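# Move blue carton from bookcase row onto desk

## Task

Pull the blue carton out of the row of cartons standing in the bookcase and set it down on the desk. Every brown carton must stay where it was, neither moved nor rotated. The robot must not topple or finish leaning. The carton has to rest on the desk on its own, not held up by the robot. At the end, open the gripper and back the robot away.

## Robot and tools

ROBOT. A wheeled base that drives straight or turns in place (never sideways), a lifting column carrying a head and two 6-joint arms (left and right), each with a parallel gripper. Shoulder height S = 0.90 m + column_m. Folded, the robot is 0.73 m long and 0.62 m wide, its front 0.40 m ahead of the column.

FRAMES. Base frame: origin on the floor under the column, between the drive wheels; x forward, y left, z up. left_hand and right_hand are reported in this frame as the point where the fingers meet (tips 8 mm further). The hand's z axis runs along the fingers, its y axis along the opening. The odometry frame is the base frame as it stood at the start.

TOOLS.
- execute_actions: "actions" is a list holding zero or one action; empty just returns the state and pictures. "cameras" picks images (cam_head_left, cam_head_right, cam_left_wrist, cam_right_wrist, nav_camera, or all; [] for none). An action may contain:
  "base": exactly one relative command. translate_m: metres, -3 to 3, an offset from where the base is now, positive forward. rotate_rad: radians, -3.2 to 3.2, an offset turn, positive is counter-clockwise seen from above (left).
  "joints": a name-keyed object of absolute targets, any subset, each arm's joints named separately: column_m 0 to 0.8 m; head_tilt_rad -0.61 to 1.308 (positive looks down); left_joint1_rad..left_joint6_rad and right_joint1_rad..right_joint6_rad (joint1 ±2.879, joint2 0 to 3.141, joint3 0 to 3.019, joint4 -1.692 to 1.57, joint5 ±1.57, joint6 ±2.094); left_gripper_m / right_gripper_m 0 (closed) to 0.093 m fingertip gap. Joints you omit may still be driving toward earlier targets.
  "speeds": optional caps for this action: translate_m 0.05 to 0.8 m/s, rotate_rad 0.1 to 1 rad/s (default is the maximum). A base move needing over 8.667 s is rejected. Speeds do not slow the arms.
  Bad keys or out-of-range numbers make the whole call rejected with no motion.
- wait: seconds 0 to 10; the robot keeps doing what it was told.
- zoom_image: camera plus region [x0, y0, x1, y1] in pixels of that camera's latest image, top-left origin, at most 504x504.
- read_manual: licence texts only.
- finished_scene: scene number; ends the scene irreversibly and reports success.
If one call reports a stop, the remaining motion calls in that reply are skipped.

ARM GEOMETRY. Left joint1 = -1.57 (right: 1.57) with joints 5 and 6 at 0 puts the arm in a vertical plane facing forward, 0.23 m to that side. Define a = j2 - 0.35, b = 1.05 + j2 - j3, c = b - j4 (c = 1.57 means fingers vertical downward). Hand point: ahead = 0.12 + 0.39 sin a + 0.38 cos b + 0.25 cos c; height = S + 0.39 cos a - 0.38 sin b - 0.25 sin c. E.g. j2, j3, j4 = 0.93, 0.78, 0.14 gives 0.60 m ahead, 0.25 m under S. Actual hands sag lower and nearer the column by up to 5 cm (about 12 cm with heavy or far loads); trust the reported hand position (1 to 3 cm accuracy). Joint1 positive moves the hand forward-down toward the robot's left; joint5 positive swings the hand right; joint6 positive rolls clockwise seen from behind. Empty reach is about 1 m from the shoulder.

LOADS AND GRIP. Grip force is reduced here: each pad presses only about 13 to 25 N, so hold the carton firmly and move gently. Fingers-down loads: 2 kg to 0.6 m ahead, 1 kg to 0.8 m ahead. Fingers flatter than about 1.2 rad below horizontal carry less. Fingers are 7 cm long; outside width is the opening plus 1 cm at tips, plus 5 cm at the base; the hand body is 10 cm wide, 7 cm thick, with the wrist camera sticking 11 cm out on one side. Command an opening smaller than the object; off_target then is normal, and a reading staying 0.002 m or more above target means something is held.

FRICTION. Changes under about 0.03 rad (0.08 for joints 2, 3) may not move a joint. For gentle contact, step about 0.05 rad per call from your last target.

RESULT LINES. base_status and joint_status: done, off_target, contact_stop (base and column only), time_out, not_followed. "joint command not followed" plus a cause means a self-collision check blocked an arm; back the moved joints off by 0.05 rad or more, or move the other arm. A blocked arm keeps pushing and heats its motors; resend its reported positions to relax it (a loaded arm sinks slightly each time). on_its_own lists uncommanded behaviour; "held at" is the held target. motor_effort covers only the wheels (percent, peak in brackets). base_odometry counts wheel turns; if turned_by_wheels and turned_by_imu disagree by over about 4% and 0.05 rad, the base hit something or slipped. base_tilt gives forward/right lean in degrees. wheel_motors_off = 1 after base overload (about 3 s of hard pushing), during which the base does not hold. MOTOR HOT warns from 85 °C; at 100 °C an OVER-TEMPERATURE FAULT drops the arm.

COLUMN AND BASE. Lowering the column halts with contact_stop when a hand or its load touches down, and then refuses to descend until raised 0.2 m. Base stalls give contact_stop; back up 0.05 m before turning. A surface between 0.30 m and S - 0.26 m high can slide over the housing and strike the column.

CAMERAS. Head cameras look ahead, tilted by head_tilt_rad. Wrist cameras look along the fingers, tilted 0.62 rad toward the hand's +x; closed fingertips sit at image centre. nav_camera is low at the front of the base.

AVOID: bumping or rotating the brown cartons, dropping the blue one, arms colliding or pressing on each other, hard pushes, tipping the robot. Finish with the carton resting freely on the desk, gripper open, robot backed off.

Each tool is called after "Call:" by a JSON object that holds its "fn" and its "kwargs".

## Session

Call:
{"fn": "execute_actions", "kwargs": {"actions": []}}

Scene clock: 0.00 s.
base_odometry: x=+0.000 y=+0.000 heading=+0.000 (m, m, rad; odometry frame)
turned_by_wheels: +0.000 (rad since the last result)
turned_by_imu: +0.000 (rad since the last result)
base_tilt: forward=+0.3 right=-1.0 (deg)
base_status: not commanded
joint_positions: column_m=+0.556 head_tilt_rad=+0.867 left_joint1_rad=-1.605 left_joint2_rad=+0.914 left_joint3_rad=+0.390 left_joint4_rad=-0.922 left_joint5_rad=-0.046 left_joint6_rad=+0.063 left_gripper_m=+0.095 right_joint1_rad=+1.578 right_joint2_rad=+0.921 right_joint3_rad=+0.418 right_joint4_rad=-0.900 right_joint5_rad=-0.014 right_joint6_rad=-0.089 right_gripper_m=+0.094
joint_status: not commanded
wheel_motors_off: 0
motor_effort: left_wheel=+2 right_wheel=+4 (%)
left_hand: x=+0.1350 y=+0.2254 z=+1.2524 quat_wxyz=(+0.445, -0.052, -0.894, +0.003) (m; base frame)
right_hand: x=+0.1515 y=-0.2214 z=+1.2428 quat_wxyz=(+0.425, +0.040, -0.904, -0.027) (m; base frame)
pictures: cam_head_left, cam_head_right, cam_left_wrist, cam_right_wrist, nav_camera
camera_calibration (this result's frames):
cam_head_left: T_world_to_cam=[[0.0303175, -0.998149, -0.0527255, 0.130364], [-0.700032, 0.0164491, -0.713922, 1.12886], [0.713468, 0.0585539, -0.698237, 0.970151], [0, 0, 0, 1]] pos_world=[0.0941156, 0.0547475, 1.49019]
cam_head_right: T_world_to_cam=[[0.0326418, -0.998763, -0.0375093, -0.00690383], [-0.691328, 0.00454085, -0.722527, 1.14387], [0.721803, 0.0495158, -0.690325, 0.959521], [0, 0, 0, 1]] pos_world=[0.0984286, -0.0596009, 1.4886]
cam_left_wrist: T_world_to_cam=[[-0.0874997, -0.995228, 0.0431898, 0.18242], [-0.0292619, 0.0459052, 0.998517, -1.25376], [-0.995735, 0.0861061, -0.0331389, 0.280468], [0, 0, 0, 1]] pos_world=[0.258546, 0.214954, 1.25332]
cam_right_wrist: T_world_to_cam=[[0.0478084, -0.994315, -0.0951424, -0.110011], [-0.063295, -0.0980756, 0.993164, -1.23974], [-0.996849, -0.0414596, -0.067624, 0.352245], [0, 0, 0, 1]] pos_world=[0.277925, -0.21637, 1.24461]
Images, in order (width x height): cam_head_left 672x504, cam_head_right 672x504, cam_left_wrist 504x504, cam_right_wrist 504x504, nav_camera 672x504.

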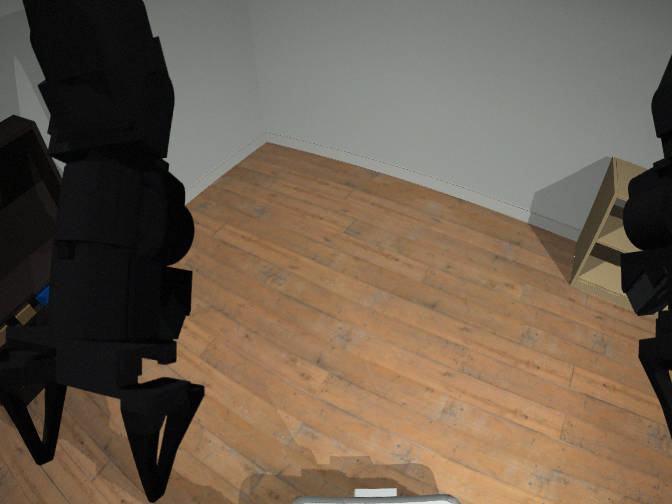

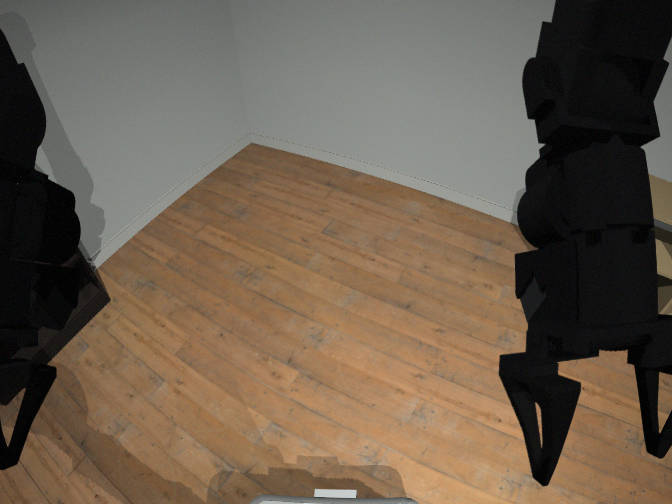

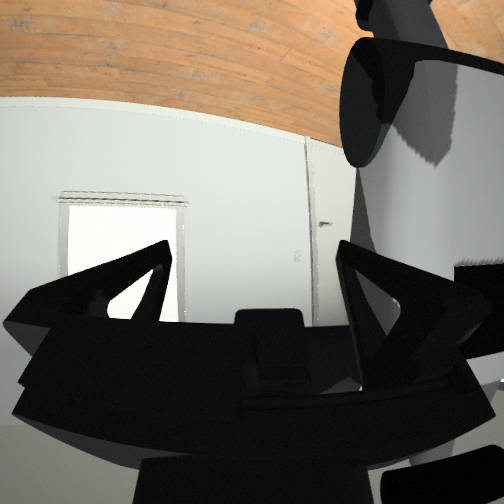

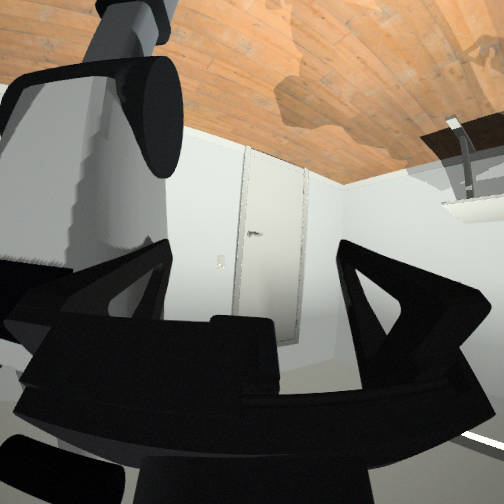

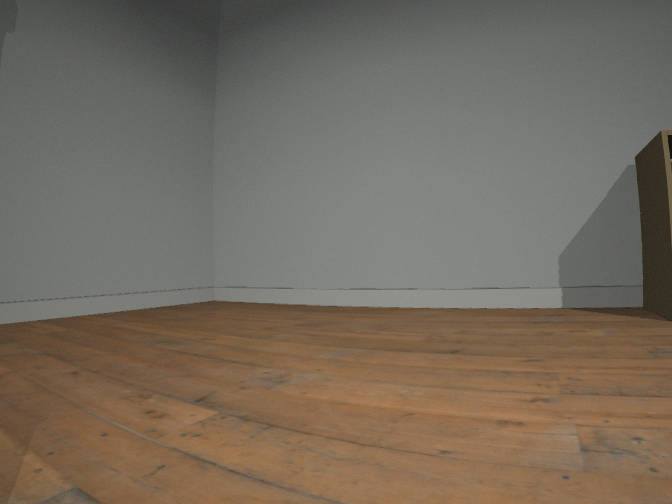

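Call:
{"fn": "execute_actions", "kwargs": {"actions": [{"base":{"rotate_rad":1.0},"joints":{"column_m":0.3,"head_tilt_rad":0.65}}], "cameras": ["cam_head_left","cam_head_right","nav_camera"]}}

Scene clock: 5.73 s.
base_odometry: x=+0.000 y=+0.000 heading=+1.000 (m, m, rad; odometry frame)
turned_by_wheels: +1.000 (rad since the last result)
turned_by_imu: +0.996 (rad since the last result)
base_tilt: forward=+0.3 right=-0.9 (deg)
base_status: done
joint_positions: column_m=+0.300 head_tilt_rad=+0.667 left_joint1_rad=-1.605 left_joint2_rad=+0.914 left_joint3_rad=+0.390 left_joint4_rad=-0.922 left_joint5_rad=-0.046 left_joint6_rad=+0.063 left_gripper_m=+0.095 right_joint1_rad=+1.578 right_joint2_rad=+0.921 right_joint3_rad=+0.419 right_joint4_rad=-0.900 right_joint5_rad=-0.014 right_joint6_rad=-0.089 right_gripper_m=+0.094
joint_status: all done
wheel_motors_off: 0
motor_effort: left_wheel=-3(24) right_wheel=+4(41) (%)
left_hand: x=+0.1350 y=+0.2254 z=+0.9963 quat_wxyz=(+0.445, -0.052, -0.894, +0.003) (m; base frame)
right_hand: x=+0.1520 y=-0.2214 z=+0.9866 quat_wxyz=(+0.425, +0.040, -0.904, -0.027) (m; base frame)
pictures: cam_head_left, cam_head_right, nav_camera
camera_calibration (this result's frames):
cam_head_left: T_world_to_cam=[[0.040188, -0.998149, -0.0456514, 0.107273], [-0.544245, 0.0164491, -0.838765, 1.09883], [0.837963, 0.0585539, -0.542576, 0.584961], [0, 0, 0, 1]] pos_world=[0.103546, 0.0547475, 1.24394]
cam_head_right: T_world_to_cam=[[0.039443, -0.998763, -0.0302767, -0.0261492], [-0.534005, 0.00454085, -0.845469, 1.10911], [0.844561, 0.0495158, -0.533166, 0.574517], [0, 0, 0, 1]] pos_world=[0.108089, -0.0596009, 1.24324]
Images, in order (width x height): cam_head_left 672x504, cam_head_right 672x504, nav_camera 672x504.

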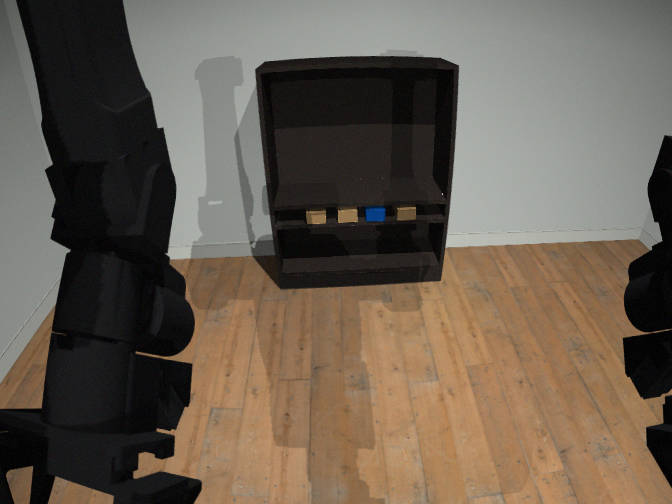

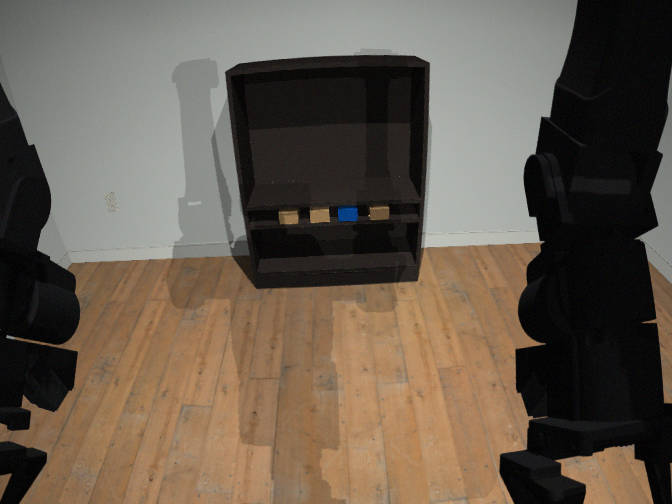

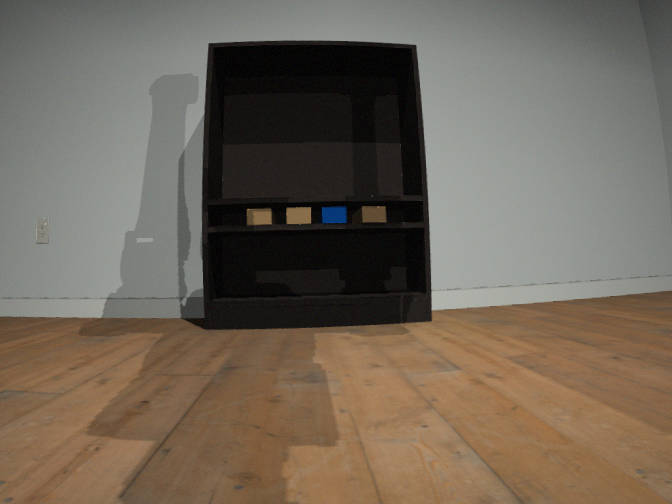

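Call:
{"fn": "execute_actions", "kwargs": {"actions": [{"base":{"rotate_rad":0.24},"joints":{"right_joint1_rad":1.57,"right_joint2_rad":2.37,"right_joint3_rad":2.02,"right_joint4_rad":1.4,"right_joint5_rad":0,"right_joint6_rad":0,"right_gripper_m":0.093}}], "cameras": []}}

Call:
{"fn": "execute_actions", "kwargs": {"actions": [{"base":{"translate_m":0.494},"joints":{"column_m":0.03}}], "cameras": []}}

Call:
{"fn": "execute_actions", "kwargs": {"actions": [{"base":{"rotate_rad":-0.18}}], "cameras": ["cam_head_left","cam_right_wrist","nav_camera"]}}

Scene clock: 13.23 s.
base_odometry: x=+0.000 y=+0.000 heading=+1.239 (m, m, rad; odometry frame)
turned_by_wheels: +0.240 (rad since the last result)
turned_by_imu: +0.241 (rad since the last result)
base_tilt: forward=+0.3 right=-0.9 (deg)
base_status: done
joint_positions: column_m=+0.300 head_tilt_rad=+0.667 left_joint1_rad=-1.605 left_joint2_rad=+0.914 left_joint3_rad=+0.390 left_joint4_rad=-0.922 left_joint5_rad=-0.046 left_joint6_rad=+0.063 left_gripper_m=+0.095 right_joint1_rad=+1.576 right_joint2_rad=+2.370 right_joint3_rad=+2.014 right_joint4_rad=+1.380 right_joint5_rad=-0.001 right_joint6_rad=-0.010 right_gripper_m=+0.093
joint_status: all done
wheel_motors_off: 0
motor_effort: left_wheel=-1(20) right_wheel=+1(27) (%)
left_hand: x=+0.1350 y=+0.2254 z=+0.9963 quat_wxyz=(+0.445, -0.052, -0.894, +0.003) (m; base frame)
right_hand: x=+0.7794 y=-0.2206 z=+0.6513 quat_wxyz=(-0.699, +0.003, -0.715, +0.000) (m; base frame)
pictures: none
No camera images: the call's "cameras" was empty. Leave "cameras" out to get every camera's image.

Scene clock: 17.27 s.
base_odometry: x=+0.161 y=+0.467 heading=+1.240 (m, m, rad; odometry frame)
turned_by_wheels: +0.000 (rad since the last result)
turned_by_imu: +0.002 (rad since the last result)
base_tilt: forward=+0.5 right=-0.8 (deg)
base_status: done
joint_positions: column_m=+0.030 head_tilt_rad=+0.666 left_joint1_rad=-1.605 left_joint2_rad=+0.914 left_joint3_rad=+0.392 left_joint4_rad=-0.922 left_joint5_rad=-0.046 left_joint6_rad=+0.063 left_gripper_m=+0.095 right_joint1_rad=+1.576 right_joint2_rad=+2.370 right_joint3_rad=+2.015 right_joint4_rad=+1.381 right_joint5_rad=-0.001 right_joint6_rad=-0.010 right_gripper_m=+0.093
joint_status: all done
wheel_motors_off: 0
motor_effort: left_wheel=+1(35) right_wheel=+0(51) (%)
left_hand: x=+0.1361 y=+0.2254 z=+0.7259 quat_wxyz=(+0.444, -0.052, -0.895, +0.003) (m; base frame)
right_hand: x=+0.7797 y=-0.2206 z=+0.3816 quat_wxyz=(-0.699, +0.003, -0.715, +0.000) (m; base frame)
pictures: none
No camera images: the call's "cameras" was empty. Leave "cameras" out to get every camera's image.

Scene clock: 18.47 s.
base_odometry: x=+0.161 y=+0.467 heading=+1.061 (m, m, rad; odometry frame)
turned_by_wheels: -0.179 (rad since the last result)
turned_by_imu: -0.177 (rad since the last result)
base_tilt: forward=+0.5 right=-0.8 (deg)
base_status: done
joint_positions: column_m=+0.030 head_tilt_rad=+0.666 left_joint1_rad=-1.605 left_joint2_rad=+0.914 left_joint3_rad=+0.392 left_joint4_rad=-0.922 left_joint5_rad=-0.046 left_joint6_rad=+0.063 left_gripper_m=+0.095 right_joint1_rad=+1.564 right_joint2_rad=+2.370 right_joint3_rad=+2.015 right_joint4_rad=+1.381 right_joint5_rad=-0.001 right_joint6_rad=-0.010 right_gripper_m=+0.093
joint_status: not commanded
wheel_motors_off: 0
motor_effort: left_wheel=+1(25) right_wheel=-1(41) (%)
left_hand: x=+0.1361 y=+0.2254 z=+0.7259 quat_wxyz=(+0.444, -0.052, -0.895, +0.003) (m; base frame)
right_hand: x=+0.7797 y=-0.2311 z=+0.3816 quat_wxyz=(-0.699, +0.005, -0.715, +0.007) (m; base frame)
pictures: cam_head_left, cam_right_wrist, nav_camera
camera_calibration (this result's frames):
cam_head_left: T_world_to_cam=[[0.040221, -0.998149, -0.0456224, 0.0949146], [-0.543639, 0.0164491, -0.839158, 0.872716], [0.838355, 0.0585539, -0.541971, 0.43782], [0, 0, 0, 1]] pos_world=[0.103576, 0.0547475, 0.973962]
cam_right_wrist: T_world_to_cam=[[0.00622642, -0.999701, 0.0236441, -0.245761], [-0.603351, -0.0226115, -0.797155, 0.776149], [0.797451, -0.00930229, -0.603311, -0.267363], [0, 0, 0, 1]] pos_world=[0.683029, -0.230625, 0.463219]
Images, in order (width x height): cam_head_left 672x504, cam_right_wrist 504x504, nav_camera 672x504.

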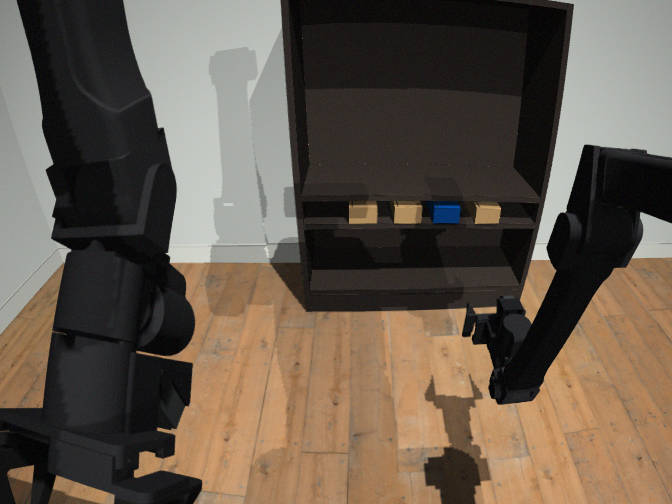

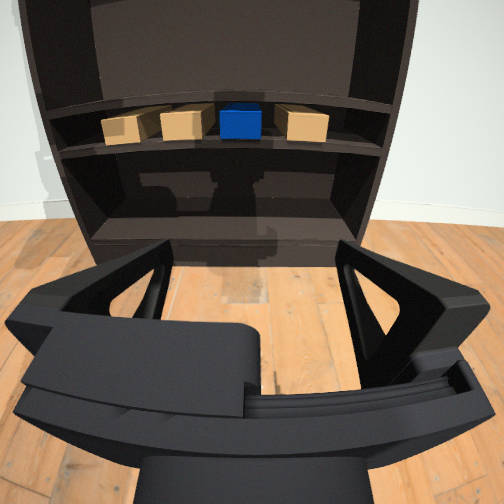

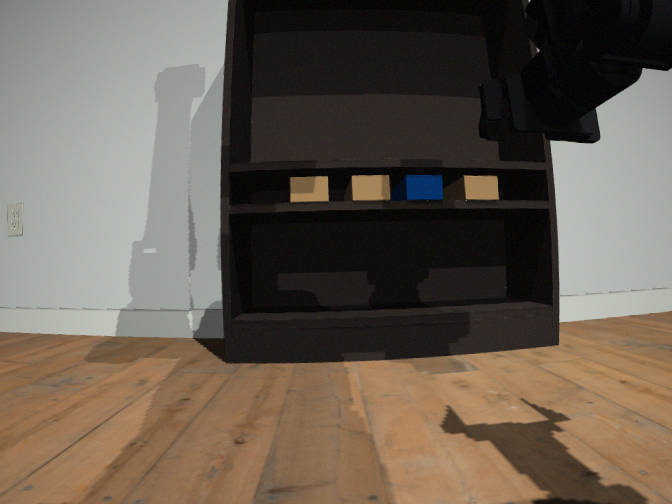

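Call:
{"fn": "execute_actions", "kwargs": {"actions": [{"base":{"translate_m":0.38},"speeds":{"translate_m":0.4}}], "cameras": ["cam_right_wrist","nav_camera"]}}

Scene clock: 22.47 s.
base_odometry: x=+0.346 y=+0.799 heading=+1.060 (m, m, rad; odometry frame)
turned_by_wheels: -0.001 (rad since the last result)
turned_by_imu: +0.000 (rad since the last result)
base_tilt: forward=+0.5 right=-0.8 (deg)
base_status: done
joint_positions: column_m=+0.030 head_tilt_rad=+0.666 left_joint1_rad=-1.605 left_joint2_rad=+0.914 left_joint3_rad=+0.391 left_joint4_rad=-0.922 left_joint5_rad=-0.046 left_joint6_rad=+0.063 left_gripper_m=+0.095 right_joint1_rad=+1.564 right_joint2_rad=+2.370 right_joint3_rad=+2.015 right_joint4_rad=+1.381 right_joint5_rad=-0.001 right_joint6_rad=-0.010 right_gripper_m=+0.093
joint_status: not commanded
wheel_motors_off: 0
motor_effort: left_wheel=-1(33) right_wheel=+0(52) (%)
left_hand: x=+0.1357 y=+0.2254 z=+0.7261 quat_wxyz=(+0.444, -0.052, -0.895, +0.003) (m; base frame)
right_hand: x=+0.7796 y=-0.2311 z=+0.3815 quat_wxyz=(-0.699, +0.005, -0.715, +0.007) (m; base frame)
pictures: cam_right_wrist, nav_camera
camera_calibration (this result's frames):
cam_right_wrist: T_world_to_cam=[[0.00623316, -0.999701, 0.0236404, -0.245762], [-0.603655, -0.0226091, -0.796925, 0.776116], [0.797221, -0.00930331, -0.603616, -0.267022], [0, 0, 0, 1]] pos_world=[0.682914, -0.230625, 0.463138]
Images, in order (width x height): cam_right_wrist 504x504, nav_camera 672x504.

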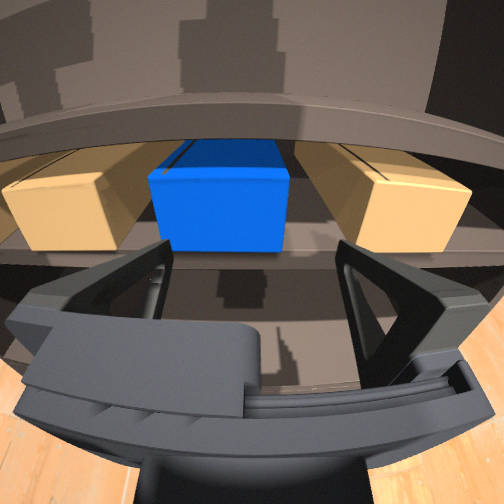

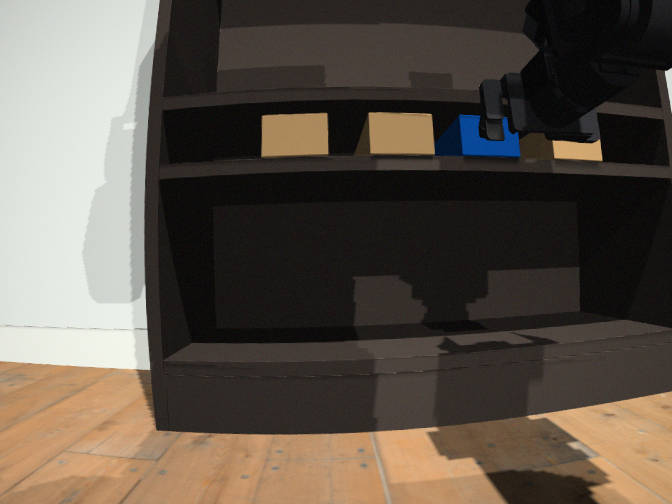

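Call:
{"fn": "execute_actions", "kwargs": {"actions": [{"joints":{"column_m":0.042,"right_joint1_rad":1.6}}], "cameras": ["cam_right_wrist"]}}

Scene clock: 27.63 s.
base_odometry: x=+0.346 y=+0.799 heading=+1.060 (m, m, rad; odometry frame)
turned_by_wheels: +0.000 (rad since the last result)
turned_by_imu: +0.001 (rad since the last result)
base_tilt: forward=+0.4 right=-0.8 (deg)
base_status: not commanded
joint_positions: column_m=+0.042 head_tilt_rad=+0.666 left_joint1_rad=-1.605 left_joint2_rad=+0.914 left_joint3_rad=+0.391 left_joint4_rad=-0.922 left_joint5_rad=-0.046 left_joint6_rad=+0.063 left_gripper_m=+0.095 right_joint1_rad=+1.597 right_joint2_rad=+2.370 right_joint3_rad=+2.015 right_joint4_rad=+1.381 right_joint5_rad=-0.001 right_joint6_rad=-0.010 right_gripper_m=+0.093
joint_status: all done
wheel_motors_off: 0
motor_effort: left_wheel=-1(2) right_wheel=+3(3) (%)
left_hand: x=+0.1357 y=+0.2254 z=+0.7380 quat_wxyz=(+0.444, -0.052, -0.895, +0.003) (m; base frame)
right_hand: x=+0.7794 y=-0.2036 z=+0.3936 quat_wxyz=(-0.699, +0.001, -0.715, -0.009) (m; base frame)
pictures: cam_right_wrist
camera_calibration (this result's frames):
cam_right_wrist: T_world_to_cam=[[0.0228241, -0.999727, -0.00509595, -0.220246], [-0.603387, -0.00971097, -0.797389, 0.788914], [0.797122, 0.0212745, -0.603444, -0.253117], [0, 0, 0, 1]] pos_world=[0.682813, -0.20714, 0.475207]
Images, in order (width x height): cam_right_wrist 504x504.

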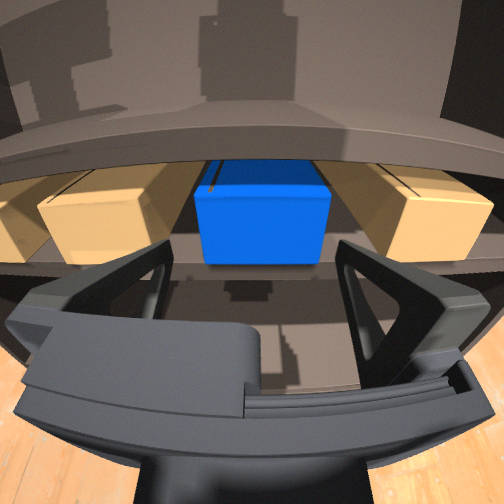

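Call:
{"fn": "execute_actions", "kwargs": {"actions": [{"base":{"rotate_rad":-0.005}}], "cameras": []}}

Call:
{"fn": "execute_actions", "kwargs": {"actions": [{"base":{"translate_m":0.035},"speeds":{"translate_m":0.05}}], "cameras": ["cam_right_wrist"]}}

Scene clock: 32.40 s.
base_odometry: x=+0.346 y=+0.799 heading=+1.056 (m, m, rad; odometry frame)
turned_by_wheels: -0.004 (rad since the last result)
turned_by_imu: -0.003 (rad since the last result)
base_tilt: forward=+0.5 right=-0.7 (deg)
base_status: done
joint_positions: column_m=+0.042 head_tilt_rad=+0.666 left_joint1_rad=-1.605 left_joint2_rad=+0.914 left_joint3_rad=+0.391 left_joint4_rad=-0.922 left_joint5_rad=-0.046 left_joint6_rad=+0.063 left_gripper_m=+0.095 right_joint1_rad=+1.597 right_joint2_rad=+2.370 right_joint3_rad=+2.015 right_joint4_rad=+1.381 right_joint5_rad=-0.001 right_joint6_rad=-0.010 right_gripper_m=+0.093
joint_status: not commanded
wheel_motors_off: 0
motor_effort: left_wheel=+1(24) right_wheel=+0(32) (%)
left_hand: x=+0.1357 y=+0.2254 z=+0.7380 quat_wxyz=(+0.444, -0.052, -0.895, +0.003) (m; base frame)
right_hand: x=+0.7794 y=-0.2033 z=+0.3936 quat_wxyz=(-0.699, +0.000, -0.715, -0.010) (m; base frame)
pictures: none
No camera images: the call's "cameras" was empty. Leave "cameras" out to get every camera's image.

Scene clock: 33.63 s.
base_odometry: x=+0.364 y=+0.830 heading=+1.055 (m, m, rad; odometry frame)
turned_by_wheels: -0.001 (rad since the last result)
turned_by_imu: -0.001 (rad since the last result)
base_tilt: forward=+0.4 right=-0.8 (deg)
base_status: done
joint_positions: column_m=+0.042 head_tilt_rad=+0.666 left_joint1_rad=-1.605 left_joint2_rad=+0.913 left_joint3_rad=+0.391 left_joint4_rad=-0.922 left_joint5_rad=-0.046 left_joint6_rad=+0.063 left_gripper_m=+0.095 right_joint1_rad=+1.597 right_joint2_rad=+2.370 right_joint3_rad=+2.015 right_joint4_rad=+1.381 right_joint5_rad=-0.001 right_joint6_rad=-0.010 right_gripper_m=+0.093
joint_status: not commanded
wheel_motors_off: 0
motor_effort: left_wheel=-1(32) right_wheel=+1(36) (%)
left_hand: x=+0.1356 y=+0.2254 z=+0.7381 quat_wxyz=(+0.444, -0.052, -0.895, +0.003) (m; base frame)
right_hand: x=+0.7794 y=-0.2033 z=+0.3936 quat_wxyz=(-0.699, +0.000, -0.715, -0.010) (m; base frame)
pictures: cam_right_wrist
camera_calibration (this result's frames):
cam_right_wrist: T_world_to_cam=[[0.0230148, -0.99972, -0.00542623, -0.219948], [-0.603385, -0.00956263, -0.797393, 0.78895], [0.797118, 0.0216259, -0.603436, -0.253045], [0, 0, 0, 1]] pos_world=[0.682809, -0.20687, 0.475213]
Images, in order (width x height): cam_right_wrist 504x504.

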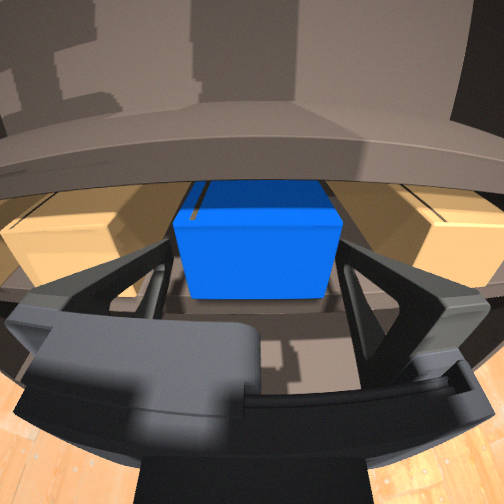

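Call:
{"fn": "execute_actions", "kwargs": {"actions": [{"base":{"translate_m":0.042},"speeds":{"translate_m":0.05}}], "cameras": ["cam_right_wrist"]}}

Call:
{"fn": "execute_actions", "kwargs": {"actions": [{"joints":{"right_gripper_m":0.04}}], "cameras": []}}

Call:
{"fn": "execute_actions", "kwargs": {"actions": [{"base":{"translate_m":-0.12},"speeds":{"translate_m":0.07}}], "cameras": ["cam_right_wrist","nav_camera"]}}

Scene clock: 40.13 s.
base_odometry: x=+0.384 y=+0.866 heading=+1.055 (m, m, rad; odometry frame)
turned_by_wheels: -0.001 (rad since the last result)
turned_by_imu: +0.000 (rad since the last result)
base_tilt: forward=+0.4 right=-0.8 (deg)
base_status: done
joint_positions: column_m=+0.042 head_tilt_rad=+0.666 left_joint1_rad=-1.605 left_joint2_rad=+0.913 left_joint3_rad=+0.391 left_joint4_rad=-0.922 left_joint5_rad=-0.046 left_joint6_rad=+0.063 left_gripper_m=+0.095 right_joint1_rad=+1.597 right_joint2_rad=+2.370 right_joint3_rad=+2.015 right_joint4_rad=+1.381 right_joint5_rad=-0.001 right_joint6_rad=-0.010 right_gripper_m=+0.093
joint_status: not commanded
wheel_motors_off: 0
motor_effort: left_wheel=-1(26) right_wheel=+2(41) (%)
left_hand: x=+0.1354 y=+0.2254 z=+0.7381 quat_wxyz=(+0.444, -0.052, -0.894, +0.003) (m; base frame)
right_hand: x=+0.7794 y=-0.2033 z=+0.3936 quat_wxyz=(-0.699, +0.000, -0.715, -0.010) (m; base frame)
pictures: cam_right_wrist
camera_calibration (this result's frames):
cam_right_wrist: T_world_to_cam=[[0.0230148, -0.99972, -0.00542623, -0.219948], [-0.603385, -0.00956263, -0.797393, 0.78895], [0.797118, 0.0216259, -0.603436, -0.253045], [0, 0, 0, 1]] pos_world=[0.682809, -0.20687, 0.475213]
Images, in order (width x height): cam_right_wrist 504x504.

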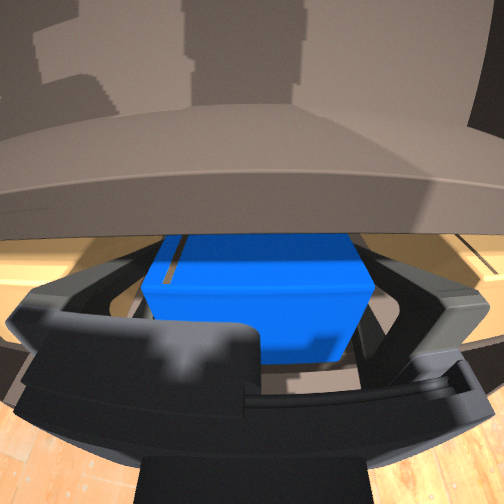

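Scene clock: 40.73 s.
base_odometry: x=+0.384 y=+0.866 heading=+1.055 (m, m, rad; odometry frame)
turned_by_wheels: +0.000 (rad since the last result)
turned_by_imu: +0.000 (rad since the last result)
base_tilt: forward=+0.1 right=-0.9 (deg)
base_status: not commanded
joint_positions: column_m=+0.042 head_tilt_rad=+0.666 left_joint1_rad=-1.605 left_joint2_rad=+0.913 left_joint3_rad=+0.391 left_joint4_rad=-0.922 left_joint5_rad=-0.046 left_joint6_rad=+0.063 left_gripper_m=+0.095 right_joint1_rad=+1.597 right_joint2_rad=+2.370 right_joint3_rad=+2.015 right_joint4_rad=+1.381 right_joint5_rad=-0.001 right_joint6_rad=-0.010 right_gripper_m=+0.085
joint_status: right_gripper_m off_target (ended at +0.085, target +0.040)
wheel_motors_off: 0
motor_effort: left_wheel=+0(1) right_wheel=+2(2) (%)
left_hand: x=+0.1354 y=+0.2254 z=+0.7381 quat_wxyz=(+0.444, -0.052, -0.894, +0.003) (m; base frame)
right_hand: x=+0.7794 y=-0.2033 z=+0.3937 quat_wxyz=(-0.699, +0.000, -0.715, -0.010) (m; base frame)
pictures: none
No camera images: the call's "cameras" was empty. Leave "cameras" out to get every camera's image.

Scene clock: 43.03 s.
base_odometry: x=+0.325 y=+0.762 heading=+1.056 (m, m, rad; odometry frame)
turned_by_wheels: +0.001 (rad since the last result)
turned_by_imu: +0.001 (rad since the last result)
base_tilt: forward=+0.3 right=-0.9 (deg)
base_status: done
joint_positions: column_m=+0.042 head_tilt_rad=+0.666 left_joint1_rad=-1.605 left_joint2_rad=+0.913 left_joint3_rad=+0.389 left_joint4_rad=-0.922 left_joint5_rad=-0.046 left_joint6_rad=+0.063 left_gripper_m=+0.095 right_joint1_rad=+1.597 right_joint2_rad=+2.370 right_joint3_rad=+2.014 right_joint4_rad=+1.381 right_joint5_rad=-0.001 right_joint6_rad=-0.010 right_gripper_m=+0.085
joint_status: not commanded
wheel_motors_off: 0
motor_effort: left_wheel=+1(27) right_wheel=-1(33) (%)
left_hand: x=+0.1348 y=+0.2254 z=+0.7384 quat_wxyz=(+0.445, -0.052, -0.894, +0.003) (m; base frame)
right_hand: x=+0.7793 y=-0.2033 z=+0.3936 quat_wxyz=(-0.699, +0.000, -0.715, -0.010) (m; base frame)
pictures: cam_right_wrist, nav_camera
camera_calibration (this result's frames):
cam_right_wrist: T_world_to_cam=[[0.0230148, -0.99972, -0.00542623, -0.219946], [-0.603385, -0.00956263, -0.797393, 0.788844], [0.797118, 0.0216259, -0.603436, -0.252945], [0, 0, 0, 1]] pos_world=[0.682666, -0.206871, 0.475189]
Images, in order (width x height): cam_right_wrist 504x504, nav_camera 672x504.

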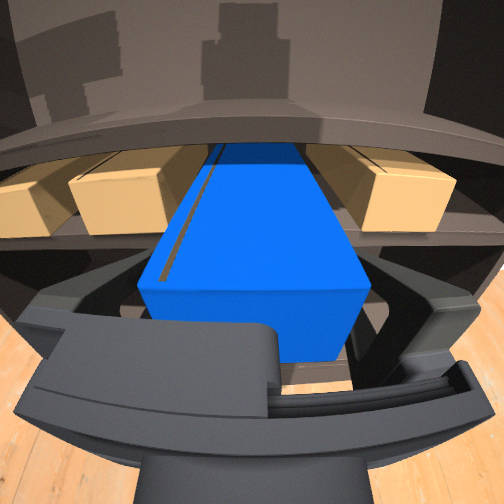

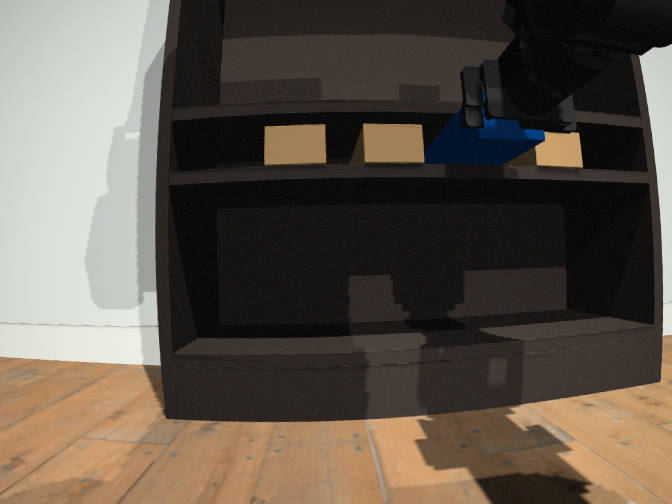

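Call:
{"fn": "execute_actions", "kwargs": {"actions": [{"joints":{"right_gripper_m":0.093}}], "cameras": []}}

Call:
{"fn": "execute_actions", "kwargs": {"actions": [{"joints":{"column_m":0.18}}], "cameras": []}}

Call:
{"fn": "execute_actions", "kwargs": {"actions": [{"joints":{"right_joint2_rad":1.95,"right_joint3_rad":1.95,"right_joint4_rad":0.04}}], "cameras": ["cam_right_wrist","nav_camera"]}}

Scene clock: 48.03 s.
base_odometry: x=+0.325 y=+0.762 heading=+1.056 (m, m, rad; odometry frame)
turned_by_wheels: +0.000 (rad since the last result)
turned_by_imu: +0.001 (rad since the last result)
base_tilt: forward=+0.4 right=-0.8 (deg)
base_status: not commanded
joint_positions: column_m=+0.042 head_tilt_rad=+0.666 left_joint1_rad=-1.605 left_joint2_rad=+0.913 left_joint3_rad=+0.389 left_joint4_rad=-0.922 left_joint5_rad=-0.046 left_joint6_rad=+0.063 left_gripper_m=+0.095 right_joint1_rad=+1.597 right_joint2_rad=+2.370 right_joint3_rad=+2.014 right_joint4_rad=+1.381 right_joint5_rad=-0.001 right_joint6_rad=-0.010 right_gripper_m=+0.093
joint_status: all done
wheel_motors_off: 0
motor_effort: left_wheel=+0(0) right_wheel=+0(1) (%)
left_hand: x=+0.1348 y=+0.2254 z=+0.7384 quat_wxyz=(+0.445, -0.052, -0.894, +0.003) (m; base frame)
right_hand: x=+0.7793 y=-0.2033 z=+0.3936 quat_wxyz=(-0.699, +0.000, -0.715, -0.010) (m; base frame)
pictures: none
No camera images: the call's "cameras" was empty. Leave "cameras" out to get every camera's image.

Scene clock: 50.43 s.
base_odometry: x=+0.325 y=+0.762 heading=+1.056 (m, m, rad; odometry frame)
turned_by_wheels: +0.000 (rad since the last result)
turned_by_imu: +0.000 (rad since the last result)
base_tilt: forward=+0.4 right=-1.0 (deg)
base_status: not commanded
joint_positions: column_m=+0.180 head_tilt_rad=+0.666 left_joint1_rad=-1.605 left_joint2_rad=+0.913 left_joint3_rad=+0.389 left_joint4_rad=-0.922 left_joint5_rad=-0.046 left_joint6_rad=+0.063 left_gripper_m=+0.095 right_joint1_rad=+1.597 right_joint2_rad=+2.370 right_joint3_rad=+2.014 right_joint4_rad=+1.381 right_joint5_rad=-0.001 right_joint6_rad=-0.010 right_gripper_m=+0.093
joint_status: all done
wheel_motors_off: 0
motor_effort: left_wheel=+2(2) right_wheel=-3(3) (%)
left_hand: x=+0.1348 y=+0.2254 z=+0.8764 quat_wxyz=(+0.445, -0.052, -0.894, +0.003) (m; base frame)
right_hand: x=+0.7793 y=-0.2033 z=+0.5316 quat_wxyz=(-0.699, +0.000, -0.715, -0.010) (m; base frame)
pictures: none
No camera images: the call's "cameras" was empty. Leave "cameras" out to get every camera's image.

Scene clock: 52.27 s.
base_odometry: x=+0.325 y=+0.762 heading=+1.056 (m, m, rad; odometry frame)
turned_by_wheels: +0.000 (rad since the last result)
turned_by_imu: +0.000 (rad since the last result)
base_tilt: forward=+0.6 right=-0.8 (deg)
base_status: not commanded
joint_positions: column_m=+0.180 head_tilt_rad=+0.666 left_joint1_rad=-1.605 left_joint2_rad=+0.913 left_joint3_rad=+0.389 left_joint4_rad=-0.922 left_joint5_rad=-0.046 left_joint6_rad=+0.063 left_gripper_m=+0.095 right_joint1_rad=+1.597 right_joint2_rad=+1.951 right_joint3_rad=+1.934 right_joint4_rad=+0.044 right_joint5_rad=-0.001 right_joint6_rad=-0.010 right_gripper_m=+0.093
joint_status: all done
wheel_motors_off: 0
motor_effort: left_wheel=+3(3) right_wheel=-3(3) (%)
left_hand: x=+0.1348 y=+0.2254 z=+0.8764 quat_wxyz=(+0.445, -0.052, -0.894, +0.003) (m; base frame)
right_hand: x=+0.8224 y=-0.2026 z=+0.5259 quat_wxyz=(-0.272, +0.008, -0.962, -0.012) (m; base frame)
pictures: cam_right_wrist, nav_camera
camera_calibration (this result's frames):
cam_right_wrist: T_world_to_cam=[[0.0334331, -0.999206, -0.0216472, -0.219447], [-0.996603, -0.0349613, 0.0745599, 0.780052], [-0.0752575, 0.0190809, -0.996982, 0.716388], [0, 0, 0, 1]] pos_world=[0.838653, -0.20567, 0.651315]
Images, in order (width x height): cam_right_wrist 504x504, nav_camera 672x504.

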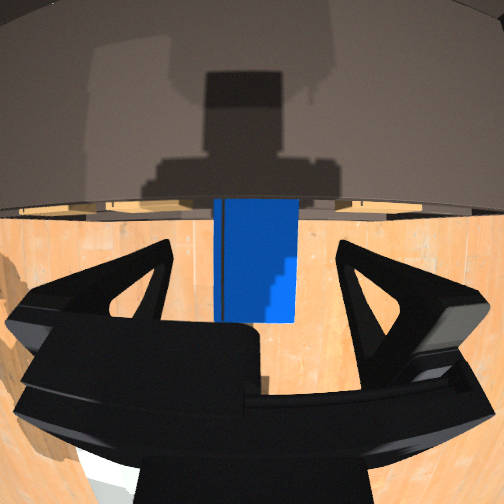

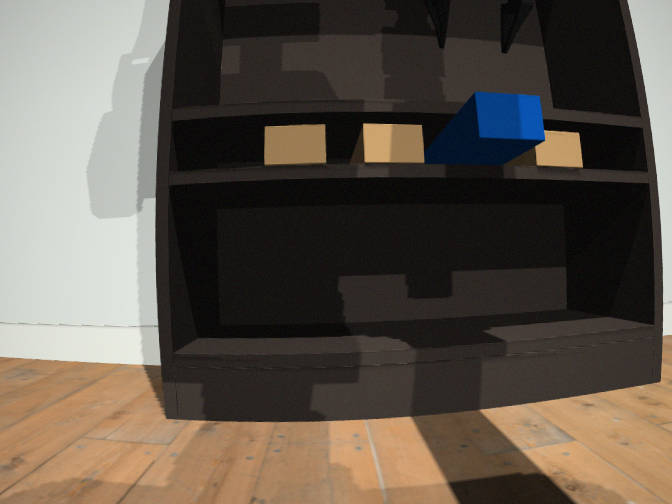

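Call:
{"fn": "execute_actions", "kwargs": {"actions": [{"base":{"translate_m":0.015},"speeds":{"translate_m":0.05},"joints":{"column_m":0.085}}], "cameras": ["cam_right_wrist"]}}

Scene clock: 55.50 s.
base_odometry: x=+0.333 y=+0.775 heading=+1.055 (m, m, rad; odometry frame)
turned_by_wheels: -0.001 (rad since the last result)
turned_by_imu: +0.000 (rad since the last result)
base_tilt: forward=+0.5 right=-0.8 (deg)
base_status: done
joint_positions: column_m=+0.085 head_tilt_rad=+0.666 left_joint1_rad=-1.605 left_joint2_rad=+0.913 left_joint3_rad=+0.390 left_joint4_rad=-0.922 left_joint5_rad=-0.046 left_joint6_rad=+0.063 left_gripper_m=+0.095 right_joint1_rad=+1.597 right_joint2_rad=+1.951 right_joint3_rad=+1.935 right_joint4_rad=+0.044 right_joint5_rad=-0.001 right_joint6_rad=-0.010 right_gripper_m=+0.093
joint_status: all done
wheel_motors_off: 0
motor_effort: left_wheel=-1(29) right_wheel=+2(40) (%)
left_hand: x=+0.1353 y=+0.2254 z=+0.7813 quat_wxyz=(+0.444, -0.052, -0.895, +0.003) (m; base frame)
right_hand: x=+0.8226 y=-0.2026 z=+0.4311 quat_wxyz=(-0.272, +0.008, -0.962, -0.012) (m; base frame)
pictures: cam_right_wrist
camera_calibration (this result's frames):
cam_right_wrist: T_world_to_cam=[[0.0334326, -0.999207, -0.0216395, -0.221508], [-0.996632, -0.0349529, 0.0741797, 0.787515], [-0.0748772, 0.0190866, -0.99701, 0.6216], [0, 0, 0, 1]] pos_world=[0.838812, -0.205671, 0.556531]
Images, in order (width x height): cam_right_wrist 504x504.

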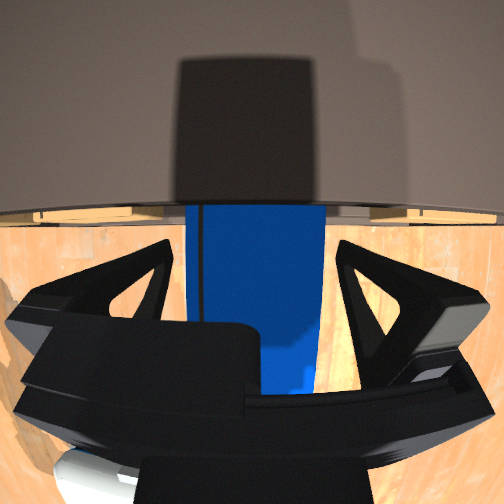

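Call:
{"fn": "execute_actions", "kwargs": {"actions": [{"joints":{"column_m":0.043}}], "cameras": ["cam_right_wrist"]}}

Call:
{"fn": "execute_actions", "kwargs": {"actions": [{"joints":{"right_gripper_m":0.03}}], "cameras": []}}

Call:
{"fn": "execute_actions", "kwargs": {"actions": [{"base":{"translate_m":-0.13},"speeds":{"translate_m":0.06},"joints":{"column_m":0.056}}], "cameras": ["cam_right_wrist","nav_camera"]}}

Scene clock: 60.40 s.
base_odometry: x=+0.333 y=+0.775 heading=+1.055 (m, m, rad; odometry frame)
turned_by_wheels: +0.000 (rad since the last result)
turned_by_imu: +0.001 (rad since the last result)
base_tilt: forward=+0.3 right=-0.9 (deg)
base_status: not commanded
joint_positions: column_m=+0.043 head_tilt_rad=+0.666 left_joint1_rad=-1.605 left_joint2_rad=+0.913 left_joint3_rad=+0.390 left_joint4_rad=-0.922 left_joint5_rad=-0.046 left_joint6_rad=+0.063 left_gripper_m=+0.095 right_joint1_rad=+1.597 right_joint2_rad=+1.951 right_joint3_rad=+1.935 right_joint4_rad=+0.044 right_joint5_rad=-0.001 right_joint6_rad=-0.010 right_gripper_m=+0.093
joint_status: all done
wheel_motors_off: 0
motor_effort: left_wheel=+0(1) right_wheel=+2(2) (%)
left_hand: x=+0.1353 y=+0.2254 z=+0.7393 quat_wxyz=(+0.444, -0.052, -0.895, +0.003) (m; base frame)
right_hand: x=+0.8226 y=-0.2026 z=+0.3891 quat_wxyz=(-0.272, +0.008, -0.962, -0.012) (m; base frame)
pictures: cam_right_wrist
camera_calibration (this result's frames):
cam_right_wrist: T_world_to_cam=[[0.0334326, -0.999207, -0.0216395, -0.222417], [-0.996632, -0.0349529, 0.0741797, 0.79063], [-0.0748772, 0.0190866, -0.99701, 0.579744], [0, 0, 0, 1]] pos_world=[0.838812, -0.205671, 0.514549]
Images, in order (width x height): cam_right_wrist 504x504.

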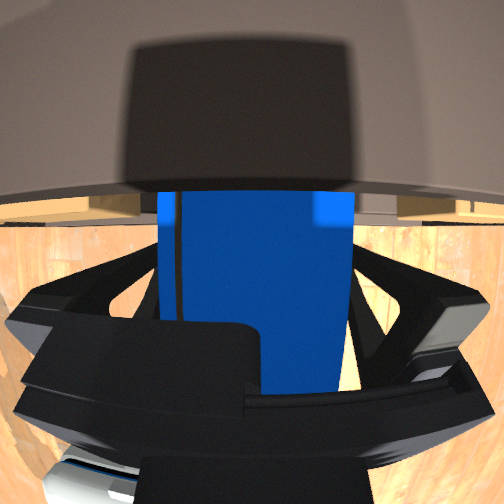

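Scene clock: 61.03 s.
base_odometry: x=+0.333 y=+0.775 heading=+1.055 (m, m, rad; odometry frame)
turned_by_wheels: +0.000 (rad since the last result)
turned_by_imu: +0.000 (rad since the last result)
base_tilt: forward=+0.5 right=-0.9 (deg)
base_status: not commanded
joint_positions: column_m=+0.043 head_tilt_rad=+0.666 left_joint1_rad=-1.605 left_joint2_rad=+0.913 left_joint3_rad=+0.390 left_joint4_rad=-0.922 left_joint5_rad=-0.046 left_joint6_rad=+0.063 left_gripper_m=+0.095 right_joint1_rad=+1.597 right_joint2_rad=+1.951 right_joint3_rad=+1.935 right_joint4_rad=+0.044 right_joint5_rad=-0.001 right_joint6_rad=-0.010 right_gripper_m=+0.085
joint_status: right_gripper_m off_target (ended at +0.085, target +0.030)
wheel_motors_off: 0
motor_effort: left_wheel=-1(1) right_wheel=+2(3) (%)
left_hand: x=+0.1353 y=+0.2254 z=+0.7393 quat_wxyz=(+0.444, -0.052, -0.895, +0.003) (m; base frame)
right_hand: x=+0.8226 y=-0.2026 z=+0.3891 quat_wxyz=(-0.272, +0.008, -0.962, -0.012) (m; base frame)
pictures: none
No camera images: the call's "cameras" was empty. Leave "cameras" out to get every camera's image.

Scene clock: 63.83 s.
base_odometry: x=+0.269 y=+0.662 heading=+1.055 (m, m, rad; odometry frame)
turned_by_wheels: +0.000 (rad since the last result)
turned_by_imu: +0.000 (rad since the last result)
base_tilt: forward=+0.4 right=-1.0 (deg)
base_status: done
joint_positions: column_m=+0.056 head_tilt_rad=+0.666 left_joint1_rad=-1.605 left_joint2_rad=+0.913 left_joint3_rad=+0.389 left_joint4_rad=-0.922 left_joint5_rad=-0.046 left_joint6_rad=+0.063 left_gripper_m=+0.095 right_joint1_rad=+1.597 right_joint2_rad=+1.951 right_joint3_rad=+1.935 right_joint4_rad=+0.044 right_joint5_rad=-0.001 right_joint6_rad=-0.010 right_gripper_m=+0.085
joint_status: all done
wheel_motors_off: 0
motor_effort: left_wheel=-1(25) right_wheel=-2(37) (%)
left_hand: x=+0.1347 y=+0.2254 z=+0.7524 quat_wxyz=(+0.444, -0.052, -0.894, +0.003) (m; base frame)
right_hand: x=+0.8228 y=-0.2026 z=+0.4021 quat_wxyz=(-0.272, +0.008, -0.962, -0.012) (m; base frame)
pictures: cam_right_wrist, nav_camera
camera_calibration (this result's frames):
cam_right_wrist: T_world_to_cam=[[0.033432, -0.999207, -0.0216319, -0.222145], [-0.996661, -0.0349445, 0.0737994, 0.79005], [-0.0744968, 0.0190924, -0.997038, 0.592415], [0, 0, 0, 1]] pos_world=[0.838972, -0.205672, 0.52755]
Images, in order (width x height): cam_right_wrist 504x504, nav_camera 672x504.

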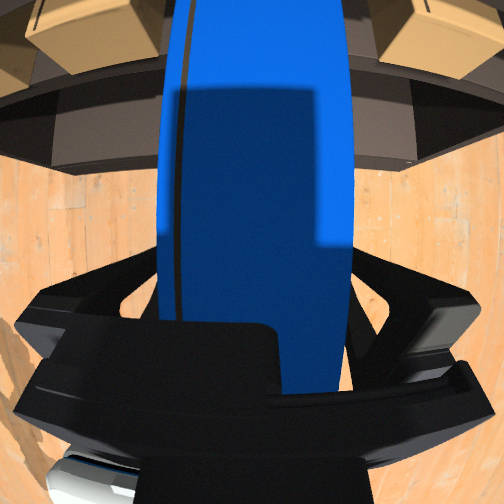

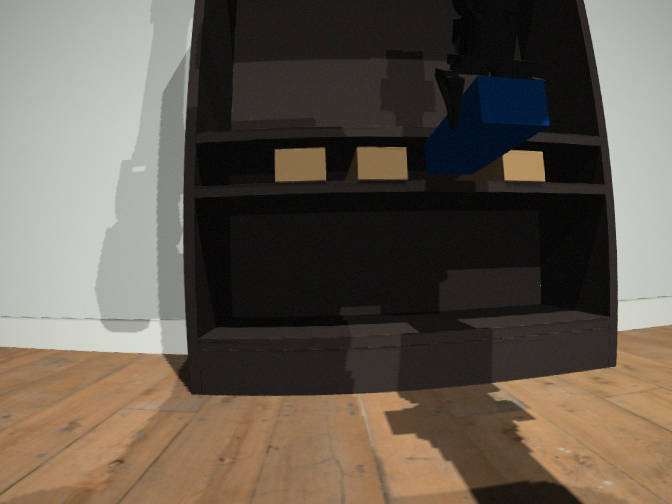

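Call:
{"fn": "execute_actions", "kwargs": {"actions": [{"base":{"translate_m":-0.25},"speeds":{"translate_m":0.15}}], "cameras": []}}

Call:
{"fn": "execute_actions", "kwargs": {"actions": [{"base":{"rotate_rad":-3.1},"speeds":{"rotate_rad":0.5},"joints":{"column_m":0.53,"head_tilt_rad":0.6}}], "cameras": ["cam_head_left","nav_camera"]}}

Scene clock: 69.00 s.
base_odometry: x=+0.145 y=+0.444 heading=+1.055 (m, m, rad; odometry frame)
turned_by_wheels: -0.001 (rad since the last result)
turned_by_imu: +0.000 (rad since the last result)
base_tilt: forward=+0.3 right=-0.8 (deg)
base_status: done
joint_positions: column_m=+0.056 head_tilt_rad=+0.666 left_joint1_rad=-1.605 left_joint2_rad=+0.913 left_joint3_rad=+0.389 left_joint4_rad=-0.922 left_joint5_rad=-0.046 left_joint6_rad=+0.063 left_gripper_m=+0.095 right_joint1_rad=+1.597 right_joint2_rad=+1.951 right_joint3_rad=+1.935 right_joint4_rad=+0.044 right_joint5_rad=-0.001 right_joint6_rad=-0.010 right_gripper_m=+0.085
joint_status: not commanded
wheel_motors_off: 0
motor_effort: left_wheel=-1(39) right_wheel=+1(52) (%)
left_hand: x=+0.1345 y=+0.2254 z=+0.7525 quat_wxyz=(+0.445, -0.052, -0.894, +0.003) (m; base frame)
right_hand: x=+0.8228 y=-0.2026 z=+0.4021 quat_wxyz=(-0.272, +0.008, -0.962, -0.012) (m; base frame)
pictures: none
No camera images: the call's "cameras" was empty. Leave "cameras" out to get every camera's image.

Scene clock: 76.00 s.
base_odometry: x=+0.145 y=+0.444 heading=-2.045 (m, m, rad; odometry frame)
turned_by_wheels: -3.100 (rad since the last result)
turned_by_imu: -3.102 (rad since the last result)
base_tilt: forward=+0.3 right=-0.8 (deg)
base_status: done
joint_positions: column_m=+0.530 head_tilt_rad=+0.617 left_joint1_rad=-1.605 left_joint2_rad=+0.913 left_joint3_rad=+0.389 left_joint4_rad=-0.922 left_joint5_rad=-0.046 left_joint6_rad=+0.063 left_gripper_m=+0.095 right_joint1_rad=+1.593 right_joint2_rad=+1.951 right_joint3_rad=+1.935 right_joint4_rad=+0.044 right_joint5_rad=+0.000 right_joint6_rad=-0.010 right_gripper_m=+0.085
joint_status: all done
wheel_motors_off: 0
motor_effort: left_wheel=+0(29) right_wheel=-1(41) (%)
left_hand: x=+0.1345 y=+0.2254 z=+1.2265 quat_wxyz=(+0.445, -0.052, -0.894, +0.003) (m; base frame)
right_hand: x=+0.8229 y=-0.2062 z=+0.8761 quat_wxyz=(-0.272, +0.008, -0.962, -0.010) (m; base frame)
pictures: cam_head_left, nav_camera
camera_calibration (this result's frames):
cam_head_left: T_world_to_cam=[[0.042418, -0.998149, -0.0435872, 0.114527], [-0.501673, 0.0164491, -0.864901, 1.32915], [0.864017, 0.0585539, -0.500047, 0.643922], [0, 0, 0, 1]] pos_world=[0.105582, 0.0547475, 1.47657]
Images, in order (width x height): cam_head_left 672x504, nav_camera 672x504.

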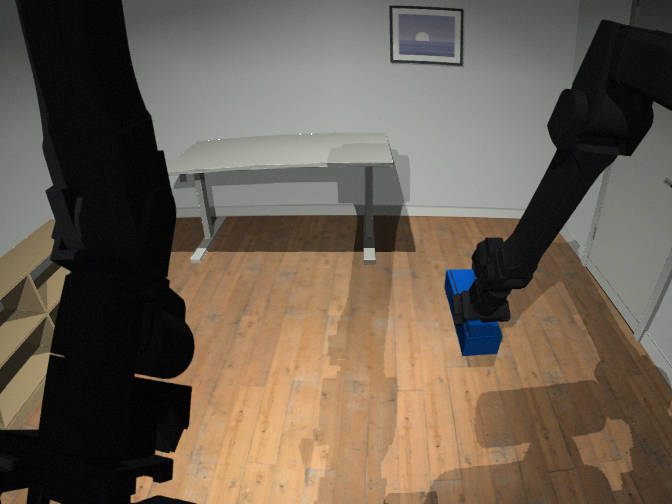

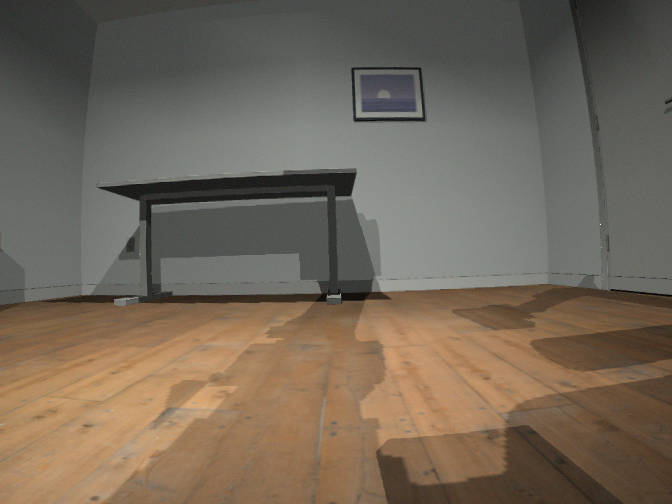

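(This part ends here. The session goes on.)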